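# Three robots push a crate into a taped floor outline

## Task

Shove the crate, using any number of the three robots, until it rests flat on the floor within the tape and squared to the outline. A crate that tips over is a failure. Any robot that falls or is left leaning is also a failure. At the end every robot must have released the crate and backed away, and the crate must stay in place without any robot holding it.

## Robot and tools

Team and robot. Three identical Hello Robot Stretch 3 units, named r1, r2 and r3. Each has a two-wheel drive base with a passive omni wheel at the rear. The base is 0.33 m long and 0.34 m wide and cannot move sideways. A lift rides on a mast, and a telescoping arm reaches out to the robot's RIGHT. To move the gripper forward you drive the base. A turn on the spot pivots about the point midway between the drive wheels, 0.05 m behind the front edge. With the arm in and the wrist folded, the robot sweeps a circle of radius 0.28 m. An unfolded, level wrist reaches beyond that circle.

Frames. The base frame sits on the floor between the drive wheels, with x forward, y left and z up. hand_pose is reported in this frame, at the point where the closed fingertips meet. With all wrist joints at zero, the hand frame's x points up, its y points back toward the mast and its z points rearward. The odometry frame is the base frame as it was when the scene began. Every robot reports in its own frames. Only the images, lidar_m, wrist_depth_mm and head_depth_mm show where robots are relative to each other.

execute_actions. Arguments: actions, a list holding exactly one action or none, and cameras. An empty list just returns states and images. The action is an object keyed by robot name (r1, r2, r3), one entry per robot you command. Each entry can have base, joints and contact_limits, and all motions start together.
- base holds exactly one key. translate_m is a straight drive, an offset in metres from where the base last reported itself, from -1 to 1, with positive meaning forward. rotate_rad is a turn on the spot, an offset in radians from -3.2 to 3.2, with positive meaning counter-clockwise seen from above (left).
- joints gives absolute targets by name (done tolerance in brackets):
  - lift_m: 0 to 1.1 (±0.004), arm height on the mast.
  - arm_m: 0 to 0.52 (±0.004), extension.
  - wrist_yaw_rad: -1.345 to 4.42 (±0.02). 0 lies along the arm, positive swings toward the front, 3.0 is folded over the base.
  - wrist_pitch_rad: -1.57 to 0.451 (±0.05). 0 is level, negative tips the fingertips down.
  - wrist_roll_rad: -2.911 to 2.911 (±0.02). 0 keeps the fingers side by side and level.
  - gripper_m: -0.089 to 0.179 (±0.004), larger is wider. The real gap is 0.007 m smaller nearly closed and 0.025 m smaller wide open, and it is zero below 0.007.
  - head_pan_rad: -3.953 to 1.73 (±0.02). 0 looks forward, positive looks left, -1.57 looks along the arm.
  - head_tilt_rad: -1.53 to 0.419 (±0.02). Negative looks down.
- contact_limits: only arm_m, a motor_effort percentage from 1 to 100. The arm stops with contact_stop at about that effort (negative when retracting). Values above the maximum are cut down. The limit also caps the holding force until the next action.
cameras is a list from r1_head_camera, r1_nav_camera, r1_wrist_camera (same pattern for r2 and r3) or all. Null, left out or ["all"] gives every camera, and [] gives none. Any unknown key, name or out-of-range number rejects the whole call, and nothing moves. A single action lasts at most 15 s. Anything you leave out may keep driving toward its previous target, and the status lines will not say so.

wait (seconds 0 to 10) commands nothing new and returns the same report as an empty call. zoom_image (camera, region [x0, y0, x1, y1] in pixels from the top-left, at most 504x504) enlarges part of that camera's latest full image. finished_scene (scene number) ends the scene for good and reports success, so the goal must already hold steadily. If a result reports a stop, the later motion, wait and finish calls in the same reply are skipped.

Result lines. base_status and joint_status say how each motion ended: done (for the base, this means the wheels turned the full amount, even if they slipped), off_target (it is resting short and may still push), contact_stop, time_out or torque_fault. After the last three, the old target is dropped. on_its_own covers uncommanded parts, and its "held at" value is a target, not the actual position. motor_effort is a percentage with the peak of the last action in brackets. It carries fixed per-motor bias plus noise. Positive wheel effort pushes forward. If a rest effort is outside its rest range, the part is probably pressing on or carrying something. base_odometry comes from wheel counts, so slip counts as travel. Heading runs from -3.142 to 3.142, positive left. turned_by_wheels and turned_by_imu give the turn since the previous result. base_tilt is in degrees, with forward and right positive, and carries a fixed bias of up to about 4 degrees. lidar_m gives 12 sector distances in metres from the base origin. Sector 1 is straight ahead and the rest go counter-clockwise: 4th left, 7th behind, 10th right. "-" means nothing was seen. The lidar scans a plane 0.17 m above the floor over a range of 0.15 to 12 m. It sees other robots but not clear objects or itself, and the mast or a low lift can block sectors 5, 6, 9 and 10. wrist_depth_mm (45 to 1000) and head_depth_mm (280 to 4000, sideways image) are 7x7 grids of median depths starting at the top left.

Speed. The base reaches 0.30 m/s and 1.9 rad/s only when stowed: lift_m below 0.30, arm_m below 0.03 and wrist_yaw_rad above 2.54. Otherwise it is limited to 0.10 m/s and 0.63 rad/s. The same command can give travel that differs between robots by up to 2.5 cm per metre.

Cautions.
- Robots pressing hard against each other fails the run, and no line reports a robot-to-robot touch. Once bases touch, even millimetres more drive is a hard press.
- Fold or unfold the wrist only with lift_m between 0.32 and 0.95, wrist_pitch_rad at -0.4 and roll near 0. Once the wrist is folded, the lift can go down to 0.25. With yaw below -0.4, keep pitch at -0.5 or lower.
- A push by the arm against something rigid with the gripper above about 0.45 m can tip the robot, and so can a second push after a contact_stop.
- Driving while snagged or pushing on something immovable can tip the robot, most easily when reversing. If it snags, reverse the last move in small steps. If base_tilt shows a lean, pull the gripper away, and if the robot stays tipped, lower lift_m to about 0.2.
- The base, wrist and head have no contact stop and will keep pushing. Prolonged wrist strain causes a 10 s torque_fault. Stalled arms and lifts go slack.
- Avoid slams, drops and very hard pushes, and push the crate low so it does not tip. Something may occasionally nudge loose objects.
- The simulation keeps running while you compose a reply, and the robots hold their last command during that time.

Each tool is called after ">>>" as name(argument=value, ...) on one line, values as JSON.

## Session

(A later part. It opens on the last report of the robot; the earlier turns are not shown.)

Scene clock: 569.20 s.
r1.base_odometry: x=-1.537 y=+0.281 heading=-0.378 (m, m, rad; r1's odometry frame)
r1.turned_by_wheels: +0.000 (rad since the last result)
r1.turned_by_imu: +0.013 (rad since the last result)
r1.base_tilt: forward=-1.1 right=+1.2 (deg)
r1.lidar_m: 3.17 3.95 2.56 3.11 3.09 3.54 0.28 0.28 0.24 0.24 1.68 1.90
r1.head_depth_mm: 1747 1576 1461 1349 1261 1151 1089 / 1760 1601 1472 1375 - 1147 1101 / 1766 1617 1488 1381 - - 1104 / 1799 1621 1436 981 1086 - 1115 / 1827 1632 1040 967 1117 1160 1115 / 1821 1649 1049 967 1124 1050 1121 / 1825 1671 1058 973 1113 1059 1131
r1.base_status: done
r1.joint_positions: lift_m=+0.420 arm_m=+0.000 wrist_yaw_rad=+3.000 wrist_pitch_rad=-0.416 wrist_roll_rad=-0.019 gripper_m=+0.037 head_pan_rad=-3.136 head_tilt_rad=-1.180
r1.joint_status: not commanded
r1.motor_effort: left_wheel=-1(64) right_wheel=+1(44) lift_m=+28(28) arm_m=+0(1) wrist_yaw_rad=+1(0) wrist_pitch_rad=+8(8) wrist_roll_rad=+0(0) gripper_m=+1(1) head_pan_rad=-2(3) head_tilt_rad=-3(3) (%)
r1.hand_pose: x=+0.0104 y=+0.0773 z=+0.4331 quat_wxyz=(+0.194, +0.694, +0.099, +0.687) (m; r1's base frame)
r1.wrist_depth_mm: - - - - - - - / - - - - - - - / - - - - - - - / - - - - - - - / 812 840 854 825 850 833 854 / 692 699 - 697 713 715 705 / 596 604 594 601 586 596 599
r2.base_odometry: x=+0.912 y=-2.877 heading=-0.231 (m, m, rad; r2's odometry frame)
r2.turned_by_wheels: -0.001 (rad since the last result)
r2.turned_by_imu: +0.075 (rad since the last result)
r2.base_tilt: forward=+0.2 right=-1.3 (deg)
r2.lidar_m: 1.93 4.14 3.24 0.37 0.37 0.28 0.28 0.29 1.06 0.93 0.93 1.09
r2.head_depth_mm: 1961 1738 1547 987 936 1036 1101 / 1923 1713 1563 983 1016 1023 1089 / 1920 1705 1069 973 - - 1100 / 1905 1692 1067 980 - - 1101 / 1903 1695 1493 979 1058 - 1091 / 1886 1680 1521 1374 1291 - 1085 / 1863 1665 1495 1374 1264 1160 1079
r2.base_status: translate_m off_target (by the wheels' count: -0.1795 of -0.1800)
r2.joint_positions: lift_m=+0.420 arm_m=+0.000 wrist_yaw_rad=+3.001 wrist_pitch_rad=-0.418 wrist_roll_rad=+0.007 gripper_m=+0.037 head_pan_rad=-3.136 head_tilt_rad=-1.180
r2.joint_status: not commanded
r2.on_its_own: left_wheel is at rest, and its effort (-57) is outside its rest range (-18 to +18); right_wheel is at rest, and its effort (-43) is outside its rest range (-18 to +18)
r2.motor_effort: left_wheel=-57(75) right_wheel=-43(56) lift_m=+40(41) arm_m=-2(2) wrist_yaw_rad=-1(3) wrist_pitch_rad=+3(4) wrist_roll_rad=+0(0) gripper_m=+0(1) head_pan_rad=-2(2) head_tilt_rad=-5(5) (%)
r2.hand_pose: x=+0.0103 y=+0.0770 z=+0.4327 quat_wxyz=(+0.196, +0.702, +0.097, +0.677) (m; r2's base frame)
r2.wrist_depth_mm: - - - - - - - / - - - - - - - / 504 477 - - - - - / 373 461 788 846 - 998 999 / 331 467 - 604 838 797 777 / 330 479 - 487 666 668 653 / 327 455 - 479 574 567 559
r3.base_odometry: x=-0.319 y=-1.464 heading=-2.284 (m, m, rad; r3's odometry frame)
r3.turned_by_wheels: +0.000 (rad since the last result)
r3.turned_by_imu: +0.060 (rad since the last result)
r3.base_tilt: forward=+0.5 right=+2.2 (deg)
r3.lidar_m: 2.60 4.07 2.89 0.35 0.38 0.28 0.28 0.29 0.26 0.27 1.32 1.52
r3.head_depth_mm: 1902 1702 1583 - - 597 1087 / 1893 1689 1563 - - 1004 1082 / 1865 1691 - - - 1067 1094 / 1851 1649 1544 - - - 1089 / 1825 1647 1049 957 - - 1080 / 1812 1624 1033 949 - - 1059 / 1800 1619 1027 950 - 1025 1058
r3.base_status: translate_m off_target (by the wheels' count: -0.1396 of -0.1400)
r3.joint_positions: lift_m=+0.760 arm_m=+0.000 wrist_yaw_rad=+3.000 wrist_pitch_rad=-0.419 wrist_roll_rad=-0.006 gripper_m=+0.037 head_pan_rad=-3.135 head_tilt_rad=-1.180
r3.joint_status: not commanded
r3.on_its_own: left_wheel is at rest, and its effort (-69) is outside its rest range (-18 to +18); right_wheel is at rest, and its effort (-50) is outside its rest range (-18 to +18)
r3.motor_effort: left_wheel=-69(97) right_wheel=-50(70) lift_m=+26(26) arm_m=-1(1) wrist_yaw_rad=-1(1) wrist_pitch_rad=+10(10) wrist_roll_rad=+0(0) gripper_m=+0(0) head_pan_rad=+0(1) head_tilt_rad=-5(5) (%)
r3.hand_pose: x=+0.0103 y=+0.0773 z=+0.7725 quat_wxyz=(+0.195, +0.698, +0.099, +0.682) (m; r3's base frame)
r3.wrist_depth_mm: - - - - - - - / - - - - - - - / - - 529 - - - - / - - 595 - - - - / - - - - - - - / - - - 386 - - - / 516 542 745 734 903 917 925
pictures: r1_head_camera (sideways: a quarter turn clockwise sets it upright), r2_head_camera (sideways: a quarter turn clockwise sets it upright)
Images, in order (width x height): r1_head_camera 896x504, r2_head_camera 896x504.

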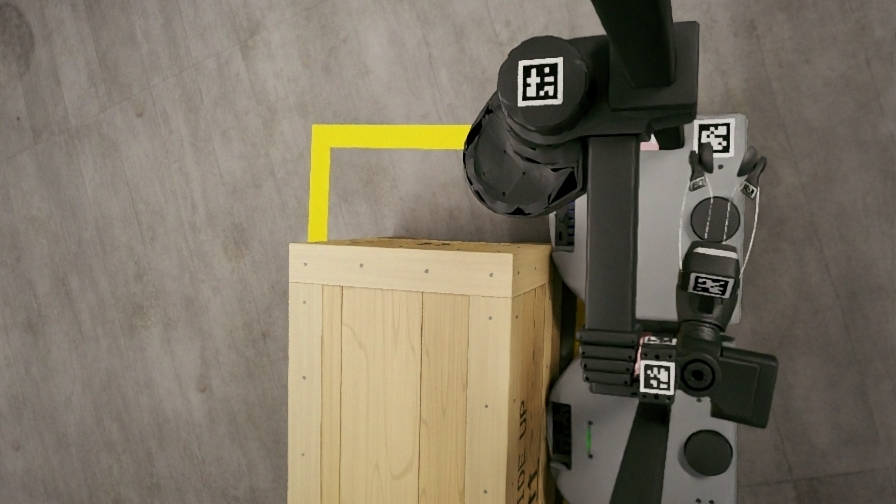

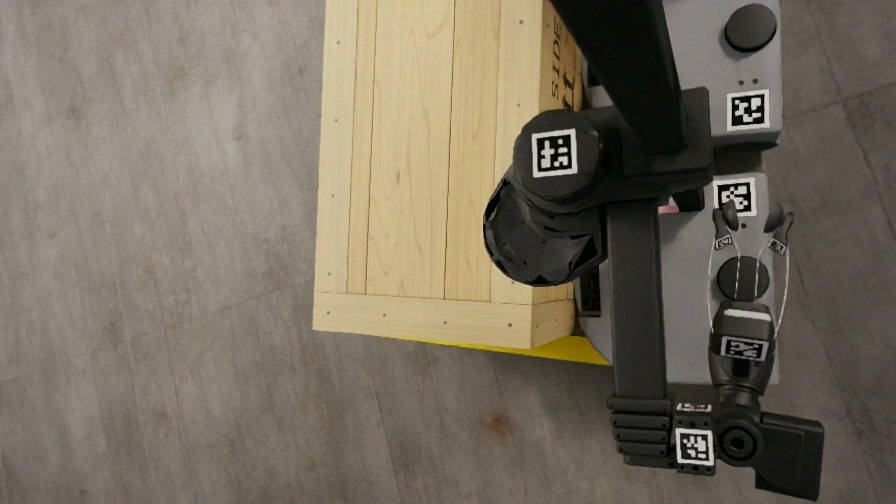

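>>> execute_actions(actions=[{"r1":{"base":{"translate_m":0.1}},"r3":{"base":{"translate_m":0.08}},"r2":{"base":{"translate_m":0.06}}}], cameras=[])

>>> execute_actions(actions=[{"r1":{"base":{"rotate_rad":0.1}},"r2":{"base":{"rotate_rad":-0.1}}}], cameras=[])

>>> execute_actions(actions=[{"r1":{"base":{"translate_m":0.45}},"r3":{"base":{"translate_m":0.45}},"r2":{"base":{"translate_m":0.45},"joints":{"head_tilt_rad":-1.0}}}], cameras=["r1_head_camera","r2_head_camera"])

Scene clock: 575.67 s.
r1.base_odometry: x=-1.444 y=+0.244 heading=-0.378 (m, m, rad; r1's odometry frame)
r1.turned_by_wheels: +0.000 (rad since the last result)
r1.turned_by_imu: +0.001 (rad since the last result)
r1.base_tilt: forward=-1.0 right=+1.2 (deg)
r1.lidar_m: 3.12 3.87 2.51 3.15 3.12 3.55 0.37 0.39 0.24 0.35 1.65 1.87
r1.head_depth_mm: 1764 1592 1465 1358 1265 1156 1093 / 1761 1611 1455 1369 - 1149 1100 / 1784 1617 1477 1384 - - 1103 / 1786 1630 1065 1135 1308 - 1109 / 1802 1637 1048 997 1307 1155 1112 / 1824 1643 1050 1002 1135 1057 1123 / 1825 1657 1060 1008 1130 1070 1123
r1.base_status: done
r1.joint_positions: lift_m=+0.420 arm_m=+0.000 wrist_yaw_rad=+3.000 wrist_pitch_rad=-0.416 wrist_roll_rad=-0.019 gripper_m=+0.037 head_pan_rad=-3.136 head_tilt_rad=-1.180
r1.joint_status: not commanded
r1.motor_effort: left_wheel=-1(5) right_wheel=+1(4) lift_m=+27(28) arm_m=+0(0) wrist_yaw_rad=+0(0) wrist_pitch_rad=+7(8) wrist_roll_rad=+0(0) gripper_m=-1(1) head_pan_rad=-3(2) head_tilt_rad=-3(4) (%)
r1.hand_pose: x=+0.0104 y=+0.0773 z=+0.4331 quat_wxyz=(+0.194, +0.694, +0.099, +0.687) (m; r1's base frame)
r1.wrist_depth_mm: - - - - - - - / - - - - - - - / - - - - - - - / - - - - - - - / 827 838 867 844 843 844 847 / 698 697 - 704 721 705 715 / 596 601 593 596 583 605 599
r2.base_odometry: x=+0.970 y=-2.891 heading=-0.231 (m, m, rad; r2's odometry frame)
r2.turned_by_wheels: +0.000 (rad since the last result)
r2.turned_by_imu: +0.002 (rad since the last result)
r2.base_tilt: forward=+0.2 right=-1.3 (deg)
r2.lidar_m: 1.91 4.09 3.21 0.36 0.44 0.34 0.33 1.73 1.04 0.91 0.91 1.07
r2.head_depth_mm: 1926 1737 1085 986 1133 1031 1093 / 1937 1708 1075 979 1166 1021 1088 / 1921 1697 1073 977 - - 1099 / 1922 1701 1062 986 - - 1099 / 1887 1674 1478 980 1278 - 1092 / 1893 1679 1510 1383 1276 - 1087 / 1860 1667 1509 1375 1267 1166 1077
r2.base_status: done
r2.joint_positions: lift_m=+0.420 arm_m=+0.000 wrist_yaw_rad=+3.001 wrist_pitch_rad=-0.418 wrist_roll_rad=+0.007 gripper_m=+0.037 head_pan_rad=-3.136 head_tilt_rad=-1.180
r2.joint_status: not commanded
r2.motor_effort: left_wheel=+0(53) right_wheel=+0(41) lift_m=+40(40) arm_m=-2(2) wrist_yaw_rad=-1(0) wrist_pitch_rad=+4(3) wrist_roll_rad=+0(0) gripper_m=+0(0) head_pan_rad=-3(3) head_tilt_rad=-5(5) (%)
r2.hand_pose: x=+0.0103 y=+0.0770 z=+0.4327 quat_wxyz=(+0.196, +0.702, +0.097, +0.677) (m; r2's base frame)
r2.wrist_depth_mm: - - - - - - - / - - - - - - - / 499 540 - - - - - / 406 561 814 795 - 984 983 / 406 574 - 585 852 811 785 / 400 579 - 479 677 667 646 / 393 559 - 476 581 558 553
r3.base_odometry: x=-0.372 y=-1.524 heading=-2.284 (m, m, rad; r3's odometry frame)
r3.turned_by_wheels: +0.000 (rad since the last result)
r3.turned_by_imu: +0.001 (rad since the last result)
r3.base_tilt: forward=+0.5 right=+2.2 (deg)
r3.lidar_m: 2.55 3.99 2.86 0.35 3.48 0.37 0.36 0.38 0.27 0.37 1.29 1.49
r3.head_depth_mm: 1908 1701 1590 - - 583 1077 / 1897 1682 1575 - - 1011 989 / 1869 1687 - - - 1059 1091 / 1868 1672 1079 - - - 1091 / 1837 1643 1050 967 - - 1077 / 1817 1640 1037 959 - - 1058 / 1814 1634 1030 954 - 1009 1057
r3.base_status: done
r3.joint_positions: lift_m=+0.760 arm_m=+0.000 wrist_yaw_rad=+3.000 wrist_pitch_rad=-0.419 wrist_roll_rad=-0.006 gripper_m=+0.037 head_pan_rad=-3.135 head_tilt_rad=-1.180
r3.joint_status: not commanded
r3.motor_effort: left_wheel=-1(64) right_wheel=+0(48) lift_m=+26(26) arm_m=-2(1) wrist_yaw_rad=-1(0) wrist_pitch_rad=+10(10) wrist_roll_rad=+0(0) gripper_m=+0(0) head_pan_rad=-2(2) head_tilt_rad=-5(5) (%)
r3.hand_pose: x=+0.0103 y=+0.0773 z=+0.7725 quat_wxyz=(+0.195, +0.698, +0.099, +0.682) (m; r3's base frame)
r3.wrist_depth_mm: - - - - - - - / - - - - - - - / - - 523 - - - - / - - 489 - - - - / - - - - - - - / - - - 382 - - - / 524 884 770 742 910 914 923
pictures: none
No camera images: the call's "cameras" was empty. Leave "cameras" out to get every camera's image.

Scene clock: 576.80 s.
r1.base_odometry: x=-1.444 y=+0.244 heading=-0.278 (m, m, rad; r1's odometry frame)
r1.turned_by_wheels: +0.100 (rad since the last result)
r1.turned_by_imu: +0.101 (rad since the last result)
r1.base_tilt: forward=-1.1 right=+1.1 (deg)
r1.lidar_m: 3.74 3.89 2.51 3.12 3.15 3.77 0.37 0.40 0.24 0.34 1.66 1.99
r1.head_depth_mm: 1746 1592 1468 1340 1256 1156 1090 / 1786 1602 1468 1372 - 1144 1102 / 1777 1616 1465 1385 - - 1100 / 1797 1634 1038 993 1316 - 1115 / 1812 1641 1048 1023 1303 1168 1113 / 1798 1662 1045 1082 1137 1080 1122 / 1837 1666 1058 1138 1094 1176 1130
r1.base_status: done
r1.joint_positions: lift_m=+0.420 arm_m=+0.000 wrist_yaw_rad=+3.000 wrist_pitch_rad=-0.416 wrist_roll_rad=-0.019 gripper_m=+0.037 head_pan_rad=-3.136 head_tilt_rad=-1.180
r1.joint_status: not commanded
r1.motor_effort: left_wheel=-3(9) right_wheel=+3(6) lift_m=+28(28) arm_m=-1(0) wrist_yaw_rad=+0(0) wrist_pitch_rad=+8(7) wrist_roll_rad=+0(0) gripper_m=+0(2) head_pan_rad=-3(2) head_tilt_rad=-3(3) (%)
r1.hand_pose: x=+0.0104 y=+0.0773 z=+0.4331 quat_wxyz=(+0.194, +0.694, +0.099, +0.687) (m; r1's base frame)
r1.wrist_depth_mm: - - - - - - - / - - - - - - - / - - - - - - - / - - - - - - - / 832 855 868 833 839 850 824 / 697 695 - 704 723 694 713 / 603 590 598 591 579 594 611
r2.base_odometry: x=+0.970 y=-2.891 heading=-0.331 (m, m, rad; r2's odometry frame)
r2.turned_by_wheels: -0.100 (rad since the last result)
r2.turned_by_imu: -0.098 (rad since the last result)
r2.base_tilt: forward=+0.2 right=-1.3 (deg)
r2.lidar_m: 1.62 4.07 3.20 0.36 0.49 0.35 0.33 0.34 1.11 0.92 0.91 1.01
r2.head_depth_mm: 1933 1711 1079 1002 1307 1032 1108 / 1935 1702 1079 993 1176 1030 1097 / 1902 1711 1074 989 - - 1098 / 1905 1703 1065 978 - - 1098 / 1896 1676 1062 971 1212 - 1092 / 1886 1681 1515 1370 1280 - 1087 / 1882 1674 1504 1371 1260 1171 1074
r2.base_status: done
r2.joint_positions: lift_m=+0.420 arm_m=+0.000 wrist_yaw_rad=+3.001 wrist_pitch_rad=-0.418 wrist_roll_rad=+0.007 gripper_m=+0.037 head_pan_rad=-3.136 head_tilt_rad=-1.180
r2.joint_status: not commanded
r2.motor_effort: left_wheel=+1(5) right_wheel=-2(5) lift_m=+40(40) arm_m=-2(1) wrist_yaw_rad=+0(1) wrist_pitch_rad=+4(3) wrist_roll_rad=+0(0) gripper_m=+1(0) head_pan_rad=-2(3) head_tilt_rad=-5(5) (%)
r2.hand_pose: x=+0.0103 y=+0.0770 z=+0.4327 quat_wxyz=(+0.196, +0.702, +0.097, +0.677) (m; r2's base frame)
r2.wrist_depth_mm: - - - - - - - / - - - - - - - / 527 636 946 - - - - / 450 658 702 862 - - 975 / 437 646 - 655 844 799 769 / 422 584 - 484 671 662 645 / 421 568 - 474 576 569 559
r3.base_odometry: x=-0.372 y=-1.524 heading=-2.284 (m, m, rad; r3's odometry frame)
r3.turned_by_wheels: +0.000 (rad since the last result)
r3.turned_by_imu: +0.000 (rad since the last result)
r3.base_tilt: forward=+0.5 right=+2.1 (deg)
r3.lidar_m: 2.55 4.01 2.86 0.35 3.50 0.37 0.36 0.38 0.26 0.37 1.30 1.49
r3.head_depth_mm: 1904 1704 1588 - - 570 599 / 1895 1685 1566 - - 1014 985 / 1872 1669 - - - 1046 1081 / 1860 1656 1082 - - - 1087 / 1825 1640 1045 970 - - 1080 / 1816 1632 1043 962 - - 1063 / 1805 1616 1029 953 - 1013 1057
r3.base_status: not commanded
r3.joint_positions: lift_m=+0.760 arm_m=+0.000 wrist_yaw_rad=+3.000 wrist_pitch_rad=-0.419 wrist_roll_rad=-0.006 gripper_m=+0.037 head_pan_rad=-3.135 head_tilt_rad=-1.180
r3.joint_status: not commanded
r3.motor_effort: left_wheel=-1(0) right_wheel=+1(1) lift_m=+26(26) arm_m=-1(1) wrist_yaw_rad=+0(1) wrist_pitch_rad=+10(10) wrist_roll_rad=+0(0) gripper_m=+1(0) head_pan_rad=-2(2) head_tilt_rad=-5(5) (%)
r3.hand_pose: x=+0.0103 y=+0.0773 z=+0.7725 quat_wxyz=(+0.195, +0.698, +0.099, +0.682) (m; r3's base frame)
r3.wrist_depth_mm: - - - - - - - / - - - - - - - / - - 520 - - - - / - - 496 - - - - / - - - - - - - / - - - 368 - - - / 519 880 759 726 880 924 908
pictures: none
No camera images: the call's "cameras" was empty. Leave "cameras" out to get every camera's image.

Scene clock: 582.80 s.
r1.base_odometry: x=-1.011 y=+0.121 heading=-0.278 (m, m, rad; r1's odometry frame)
r1.turned_by_wheels: +0.000 (rad since the last result)
r1.turned_by_imu: +0.004 (rad since the last result)
r1.base_tilt: forward=-1.0 right=+1.1 (deg)
r1.lidar_m: 3.41 3.44 2.29 3.21 3.23 3.90 0.82 0.88 0.27 0.38 1.57 1.89
r1.head_depth_mm: 1765 1586 1471 1343 1260 1149 1088 / 1772 1596 1467 1357 - 1155 1097 / 1793 1588 1477 1371 - - 1106 / 1241 1165 1438 1374 1303 - 1105 / 1254 1167 1450 1380 1307 1168 1114 / 1277 1197 1469 1385 1135 1076 1119 / 1277 1205 1487 1393 1133 1175 1125
r1.base_status: done
r1.joint_positions: lift_m=+0.420 arm_m=+0.000 wrist_yaw_rad=+3.000 wrist_pitch_rad=-0.416 wrist_roll_rad=-0.019 gripper_m=+0.037 head_pan_rad=-3.136 head_tilt_rad=-1.180
r1.joint_status: not commanded
r1.motor_effort: left_wheel=-3(4) right_wheel=+3(5) lift_m=+28(28) arm_m=+0(0) wrist_yaw_rad=+0(0) wrist_pitch_rad=+8(7) wrist_roll_rad=+0(1) gripper_m=+1(0) head_pan_rad=-3(2) head_tilt_rad=-3(3) (%)
r1.hand_pose: x=+0.0104 y=+0.0773 z=+0.4331 quat_wxyz=(+0.194, +0.694, +0.099, +0.687) (m; r1's base frame)
r1.wrist_depth_mm: - - - - - - - / - - - - - - - / - - - - - - - / - - - - - - - / 836 834 867 828 836 857 835 / 694 701 - 701 717 707 698 / 602 603 598 604 591 595 601
r2.base_odometry: x=+1.396 y=-3.037 heading=-0.331 (m, m, rad; r2's odometry frame)
r2.turned_by_wheels: +0.000 (rad since the last result)
r2.turned_by_imu: +0.002 (rad since the last result)
r2.base_tilt: forward=+0.3 right=-1.3 (deg)
r2.lidar_m: 1.36 3.67 3.16 0.39 3.96 0.82 0.78 1.78 0.93 0.77 0.77 0.85
r2.head_depth_mm: 2677 2156 1278 1453 1372 1249 946 / 2675 2158 1261 1414 1366 1239 975 / 2640 2166 1260 1386 1377 - - / 2638 2113 1258 1365 1382 - - / 2627 2115 1250 1357 1341 1235 - / 2562 2093 1777 1531 1352 1215 - / 2547 2072 1759 1529 1343 1210 1104
r2.base_status: done
r2.joint_positions: lift_m=+0.420 arm_m=+0.000 wrist_yaw_rad=+3.001 wrist_pitch_rad=-0.418 wrist_roll_rad=+0.007 gripper_m=+0.037 head_pan_rad=-3.136 head_tilt_rad=-1.001
r2.joint_status: all done
r2.motor_effort: left_wheel=+1(5) right_wheel=-2(1) lift_m=+40(40) arm_m=-1(2) wrist_yaw_rad=-1(1) wrist_pitch_rad=+4(4) wrist_roll_rad=+1(0) gripper_m=+0(1) head_pan_rad=-2(2) head_tilt_rad=+1(19) (%)
r2.hand_pose: x=+0.0103 y=+0.0770 z=+0.4327 quat_wxyz=(+0.196, +0.702, +0.097, +0.677) (m; r2's base frame)
r2.wrist_depth_mm: - - 902 - - - - / - - - - - - - / - - 1000 - - - - / - - 693 960 - - 972 / 902 883 - 618 836 807 777 / 735 692 - 494 680 667 637 / 613 601 - 528 583 564 555
r3.base_odometry: x=-0.666 y=-1.864 heading=-2.284 (m, m, rad; r3's odometry frame)
r3.turned_by_wheels: +0.000 (rad since the last result)
r3.turned_by_imu: +0.001 (rad since the last result)
r3.base_tilt: forward=+0.5 right=+2.2 (deg)
r3.lidar_m: 2.31 3.56 2.69 0.38 3.61 0.83 0.81 0.85 0.28 0.31 1.17 1.35
r3.head_depth_mm: 1898 1712 1589 - - 596 600 / 1890 1218 1532 - - 1015 1075 / 1879 1174 - - - 1164 1099 / 1850 1165 1211 - - - 1089 / 1825 1152 1334 1366 - - 1077 / 1795 1140 1330 1351 - - 1058 / 1806 1141 1349 1354 - 1028 1055
r3.base_status: done
r3.joint_positions: lift_m=+0.760 arm_m=+0.000 wrist_yaw_rad=+3.000 wrist_pitch_rad=-0.419 wrist_roll_rad=-0.006 gripper_m=+0.037 head_pan_rad=-3.135 head_tilt_rad=-1.180
r3.joint_status: not commanded
r3.motor_effort: left_wheel=-1(6) right_wheel=+1(4) lift_m=+26(26) arm_m=-1(1) wrist_yaw_rad=+0(1) wrist_pitch_rad=+10(10) wrist_roll_rad=+0(0) gripper_m=+0(0) head_pan_rad=-1(0) head_tilt_rad=-6(5) (%)
r3.hand_pose: x=+0.0103 y=+0.0773 z=+0.7725 quat_wxyz=(+0.195, +0.698, +0.099, +0.682) (m; r3's base frame)
r3.wrist_depth_mm: - - - - - - - / - - - - - - - / - - 560 - - - - / - - 485 - - - - / - - - 409 - - - / - - - 408 - - - / 921 907 742 797 913 913 924
pictures: r1_head_camera (sideways: a quarter turn clockwise sets it upright), r2_head_camera (sideways: a quarter turn clockwise sets it upright)
Images, in order (width x height): r1_head_camera 896x504, r2_head_camera 896x504.

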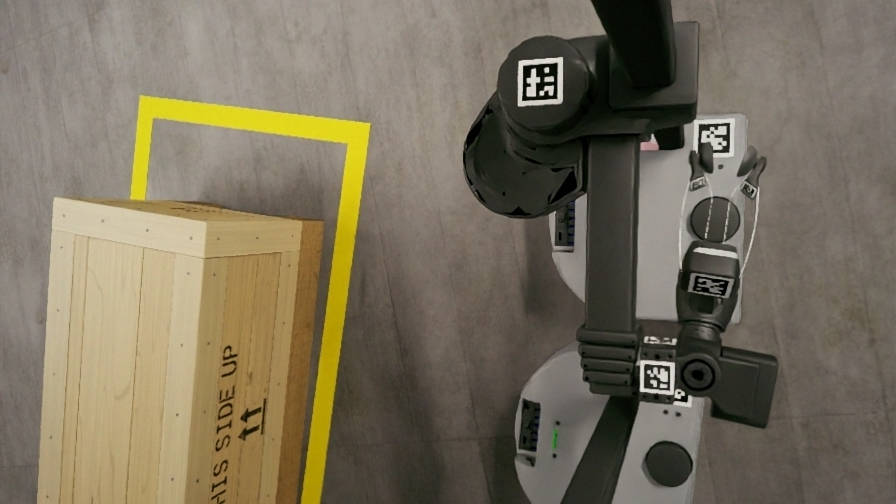

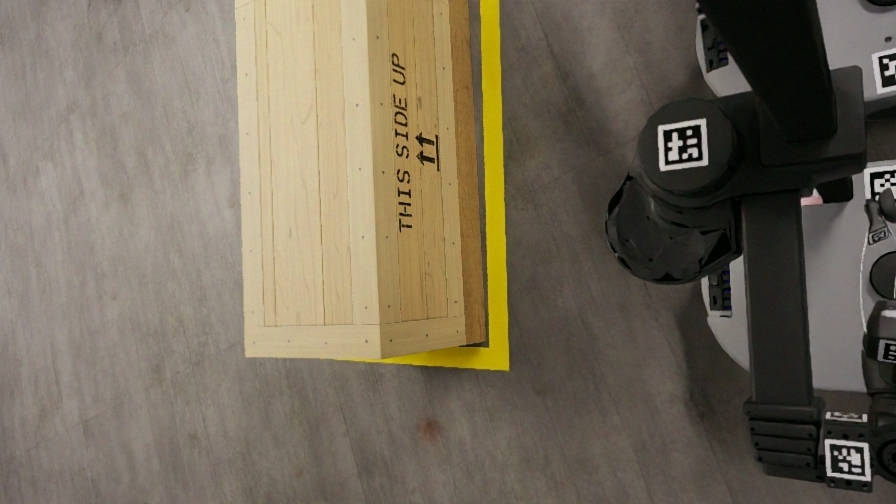

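>>> execute_actions(actions=[])

Scene clock: 590.40 s.
r1.base_odometry: x=-1.011 y=+0.121 heading=-0.278 (m, m, rad; r1's odometry frame)
r1.turned_by_wheels: +0.000 (rad since the last result)
r1.turned_by_imu: +0.000 (rad since the last result)
r1.base_tilt: forward=-1.0 right=+1.1 (deg)
r1.lidar_m: 3.41 3.44 2.29 3.22 3.23 3.89 0.83 0.88 0.27 0.38 1.57 1.89
r1.head_depth_mm: 1765 1580 1470 1338 1269 1154 1095 / 1773 1597 1477 1360 - 1144 1091 / 1774 1596 1475 1381 - - 1097 / 1255 1159 1439 1373 1294 - 1107 / 1258 1171 1452 1377 1298 1164 1109 / 1267 1195 1464 1391 1135 1077 1121 / 1290 1213 1485 1399 1128 1167 1131
r1.base_status: done
r1.joint_positions: lift_m=+0.420 arm_m=+0.000 wrist_yaw_rad=+3.000 wrist_pitch_rad=-0.416 wrist_roll_rad=-0.019 gripper_m=+0.037 head_pan_rad=-3.136 head_tilt_rad=-1.180
r1.joint_status: not commanded
r1.motor_effort: left_wheel=-3(4) right_wheel=+2(5) lift_m=+28(28) arm_m=+0(0) wrist_yaw_rad=+1(0) wrist_pitch_rad=+8(7) wrist_roll_rad=+0(1) gripper_m=+0(0) head_pan_rad=-2(2) head_tilt_rad=-3(3) (%)
r1.hand_pose: x=+0.0104 y=+0.0773 z=+0.4331 quat_wxyz=(+0.194, +0.694, +0.099, +0.687) (m; r1's base frame)
r1.wrist_depth_mm: - - - - - - - / - - - - - - - / - - - - - - - / - - - - - - - / 843 834 881 844 853 846 838 / 683 692 - 706 708 708 704 / 597 599 594 605 583 602 601
r2.base_odometry: x=+1.396 y=-3.037 heading=-0.331 (m, m, rad; r2's odometry frame)
r2.turned_by_wheels: +0.000 (rad since the last result)
r2.turned_by_imu: +0.001 (rad since the last result)
r2.base_tilt: forward=+0.2 right=-1.3 (deg)
r2.lidar_m: 1.36 3.66 3.16 0.39 3.98 0.82 0.78 1.78 0.93 0.77 0.76 0.85
r2.head_depth_mm: 2664 2173 1265 1441 1383 1249 947 / 2668 2145 1260 1418 1369 1245 978 / 2651 2158 1257 1394 1385 - - / 2640 2136 1253 1370 1366 - - / 2591 2106 1245 1353 1359 1237 - / 2567 2102 1782 1525 1343 1216 - / 2557 2103 1776 1523 1338 1205 1096
r2.base_status: done
r2.joint_positions: lift_m=+0.420 arm_m=+0.000 wrist_yaw_rad=+3.001 wrist_pitch_rad=-0.418 wrist_roll_rad=+0.007 gripper_m=+0.037 head_pan_rad=-3.136 head_tilt_rad=-1.001
r2.joint_status: all done
r2.motor_effort: left_wheel=+1(5) right_wheel=-3(1) lift_m=+40(40) arm_m=-2(2) wrist_yaw_rad=-1(1) wrist_pitch_rad=+3(4) wrist_roll_rad=+0(0) gripper_m=+0(1) head_pan_rad=-3(2) head_tilt_rad=+0(19) (%)
r2.hand_pose: x=+0.0103 y=+0.0770 z=+0.4327 quat_wxyz=(+0.196, +0.702, +0.097, +0.677) (m; r2's base frame)
r2.wrist_depth_mm: - - 918 - - - - / - - - - - - - / - - - - - - - / - - 706 956 - - - / 900 880 - 627 847 790 781 / 729 690 - 499 666 676 646 / 606 606 - 534 577 565 553
r3.base_odometry: x=-0.666 y=-1.864 heading=-2.284 (m, m, rad; r3's odometry frame)
r3.turned_by_wheels: +0.000 (rad since the last result)
r3.turned_by_imu: +0.001 (rad since the last result)
r3.base_tilt: forward=+0.5 right=+2.2 (deg)
r3.lidar_m: 2.32 3.56 2.69 0.38 3.62 0.83 0.81 0.85 0.28 0.31 1.17 1.35
r3.head_depth_mm: 1902 1711 1571 - - 596 599 / 1890 1222 1534 - - 1016 1074 / 1866 1174 - - - 1163 1098 / 1851 1169 1209 - - - 1087 / 1841 1156 1332 1367 - - 1076 / 1819 1148 1330 1361 - - 1058 / 1801 1140 1344 1352 - 1030 1057
r3.base_status: done
r3.joint_positions: lift_m=+0.760 arm_m=+0.000 wrist_yaw_rad=+3.000 wrist_pitch_rad=-0.419 wrist_roll_rad=-0.006 gripper_m=+0.037 head_pan_rad=-3.135 head_tilt_rad=-1.180
r3.joint_status: not commanded
r3.motor_effort: left_wheel=-1(6) right_wheel=+1(4) lift_m=+26(26) arm_m=-1(1) wrist_yaw_rad=-1(1) wrist_pitch_rad=+10(10) wrist_roll_rad=+0(0) gripper_m=+1(0) head_pan_rad=-2(0) head_tilt_rad=-5(5) (%)
r3.hand_pose: x=+0.0103 y=+0.0773 z=+0.7725 quat_wxyz=(+0.195, +0.698, +0.099, +0.682) (m; r3's base frame)
r3.wrist_depth_mm: - - - - - - - / - - - - - - - / - - 555 - - - - / - - 480 - - - - / - - - 406 - - - / - - - 412 - - - / 875 915 751 789 880 898 917
pictures: r1_head_camera (sideways: a quarter turn clockwise sets it upright), r1_nav_camera (sideways: a quarter turn counterclockwise sets it upright), r1_wrist_camera, r2_head_camera (sideways: a quarter turn clockwise sets it upright), r2_nav_camera (sideways: a quarter turn counterclockwise sets it upright), r2_wrist_camera, r3_head_camera (sideways: a quarter turn clockwise sets it upright), r3_nav_camera (sideways: a quarter turn counterclockwise sets it upright), r3_wrist_camera
Images, in order (width x height): r1_head_camera 896x504, r1_nav_camera 672x504, r1_wrist_camera 644x364, r2_head_camera 896x504, r2_nav_camera 672x504, r2_wrist_camera 644x364, r3_head_camera 896x504, r3_nav_camera 672x504, r3_wrist_camera 644x364.

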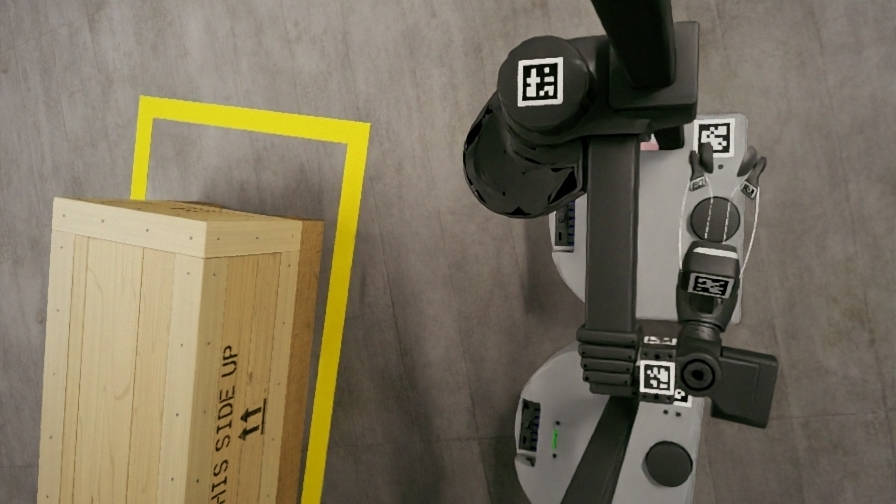

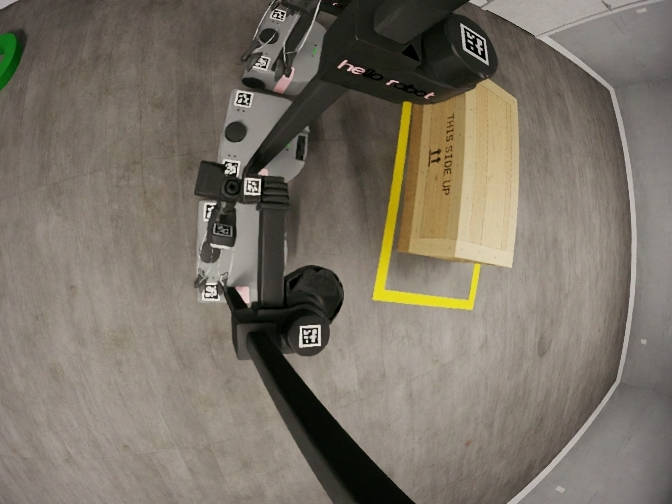

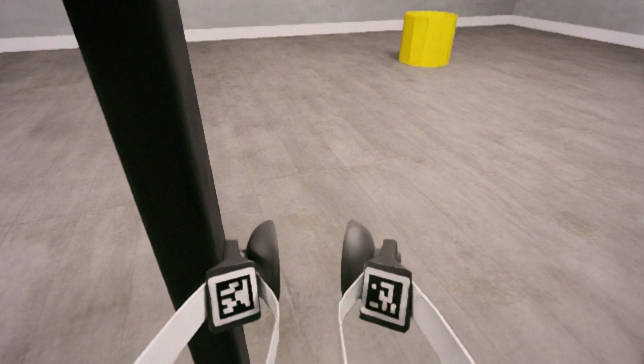

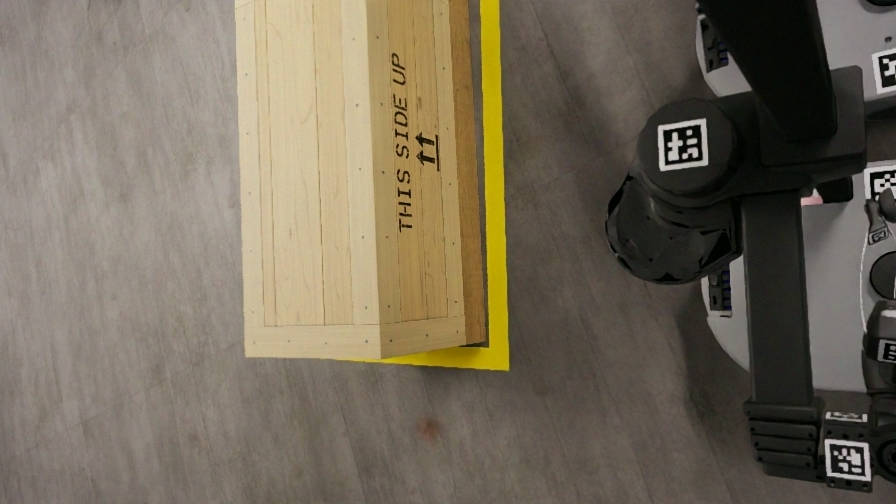

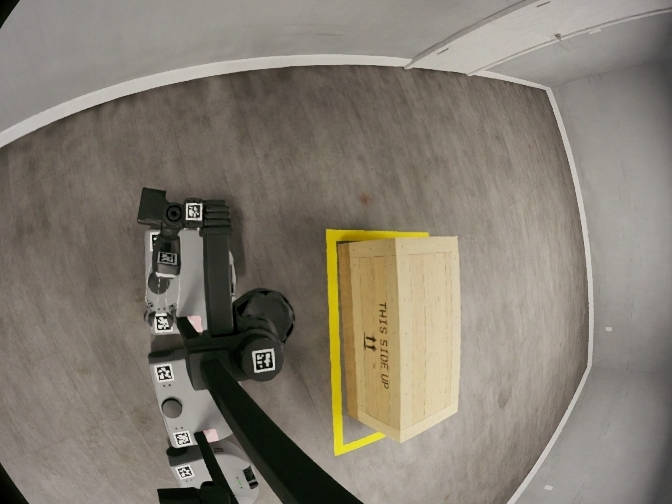

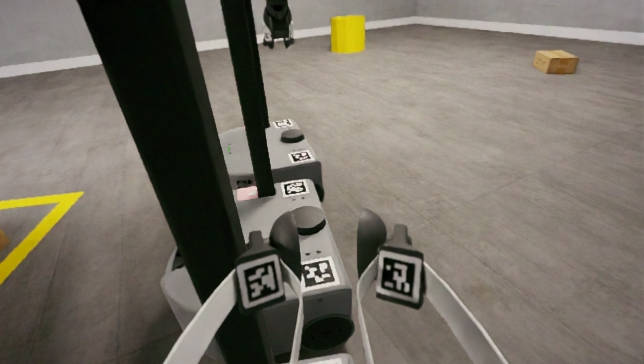

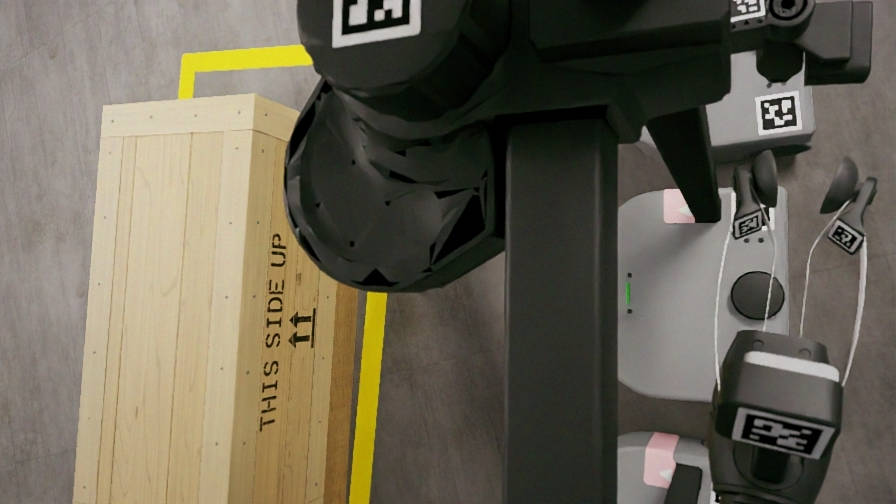

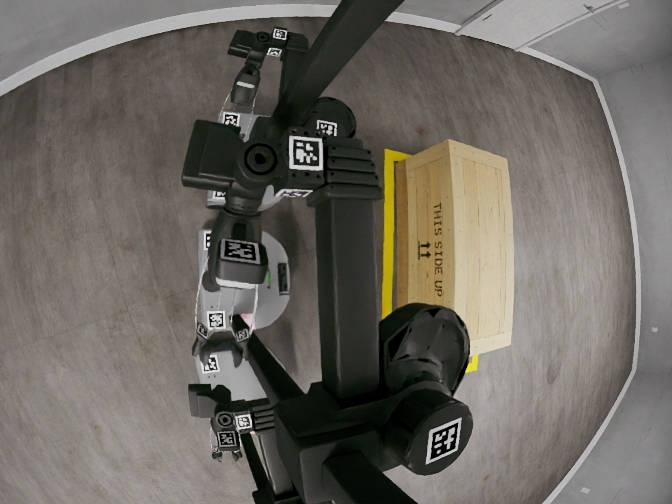

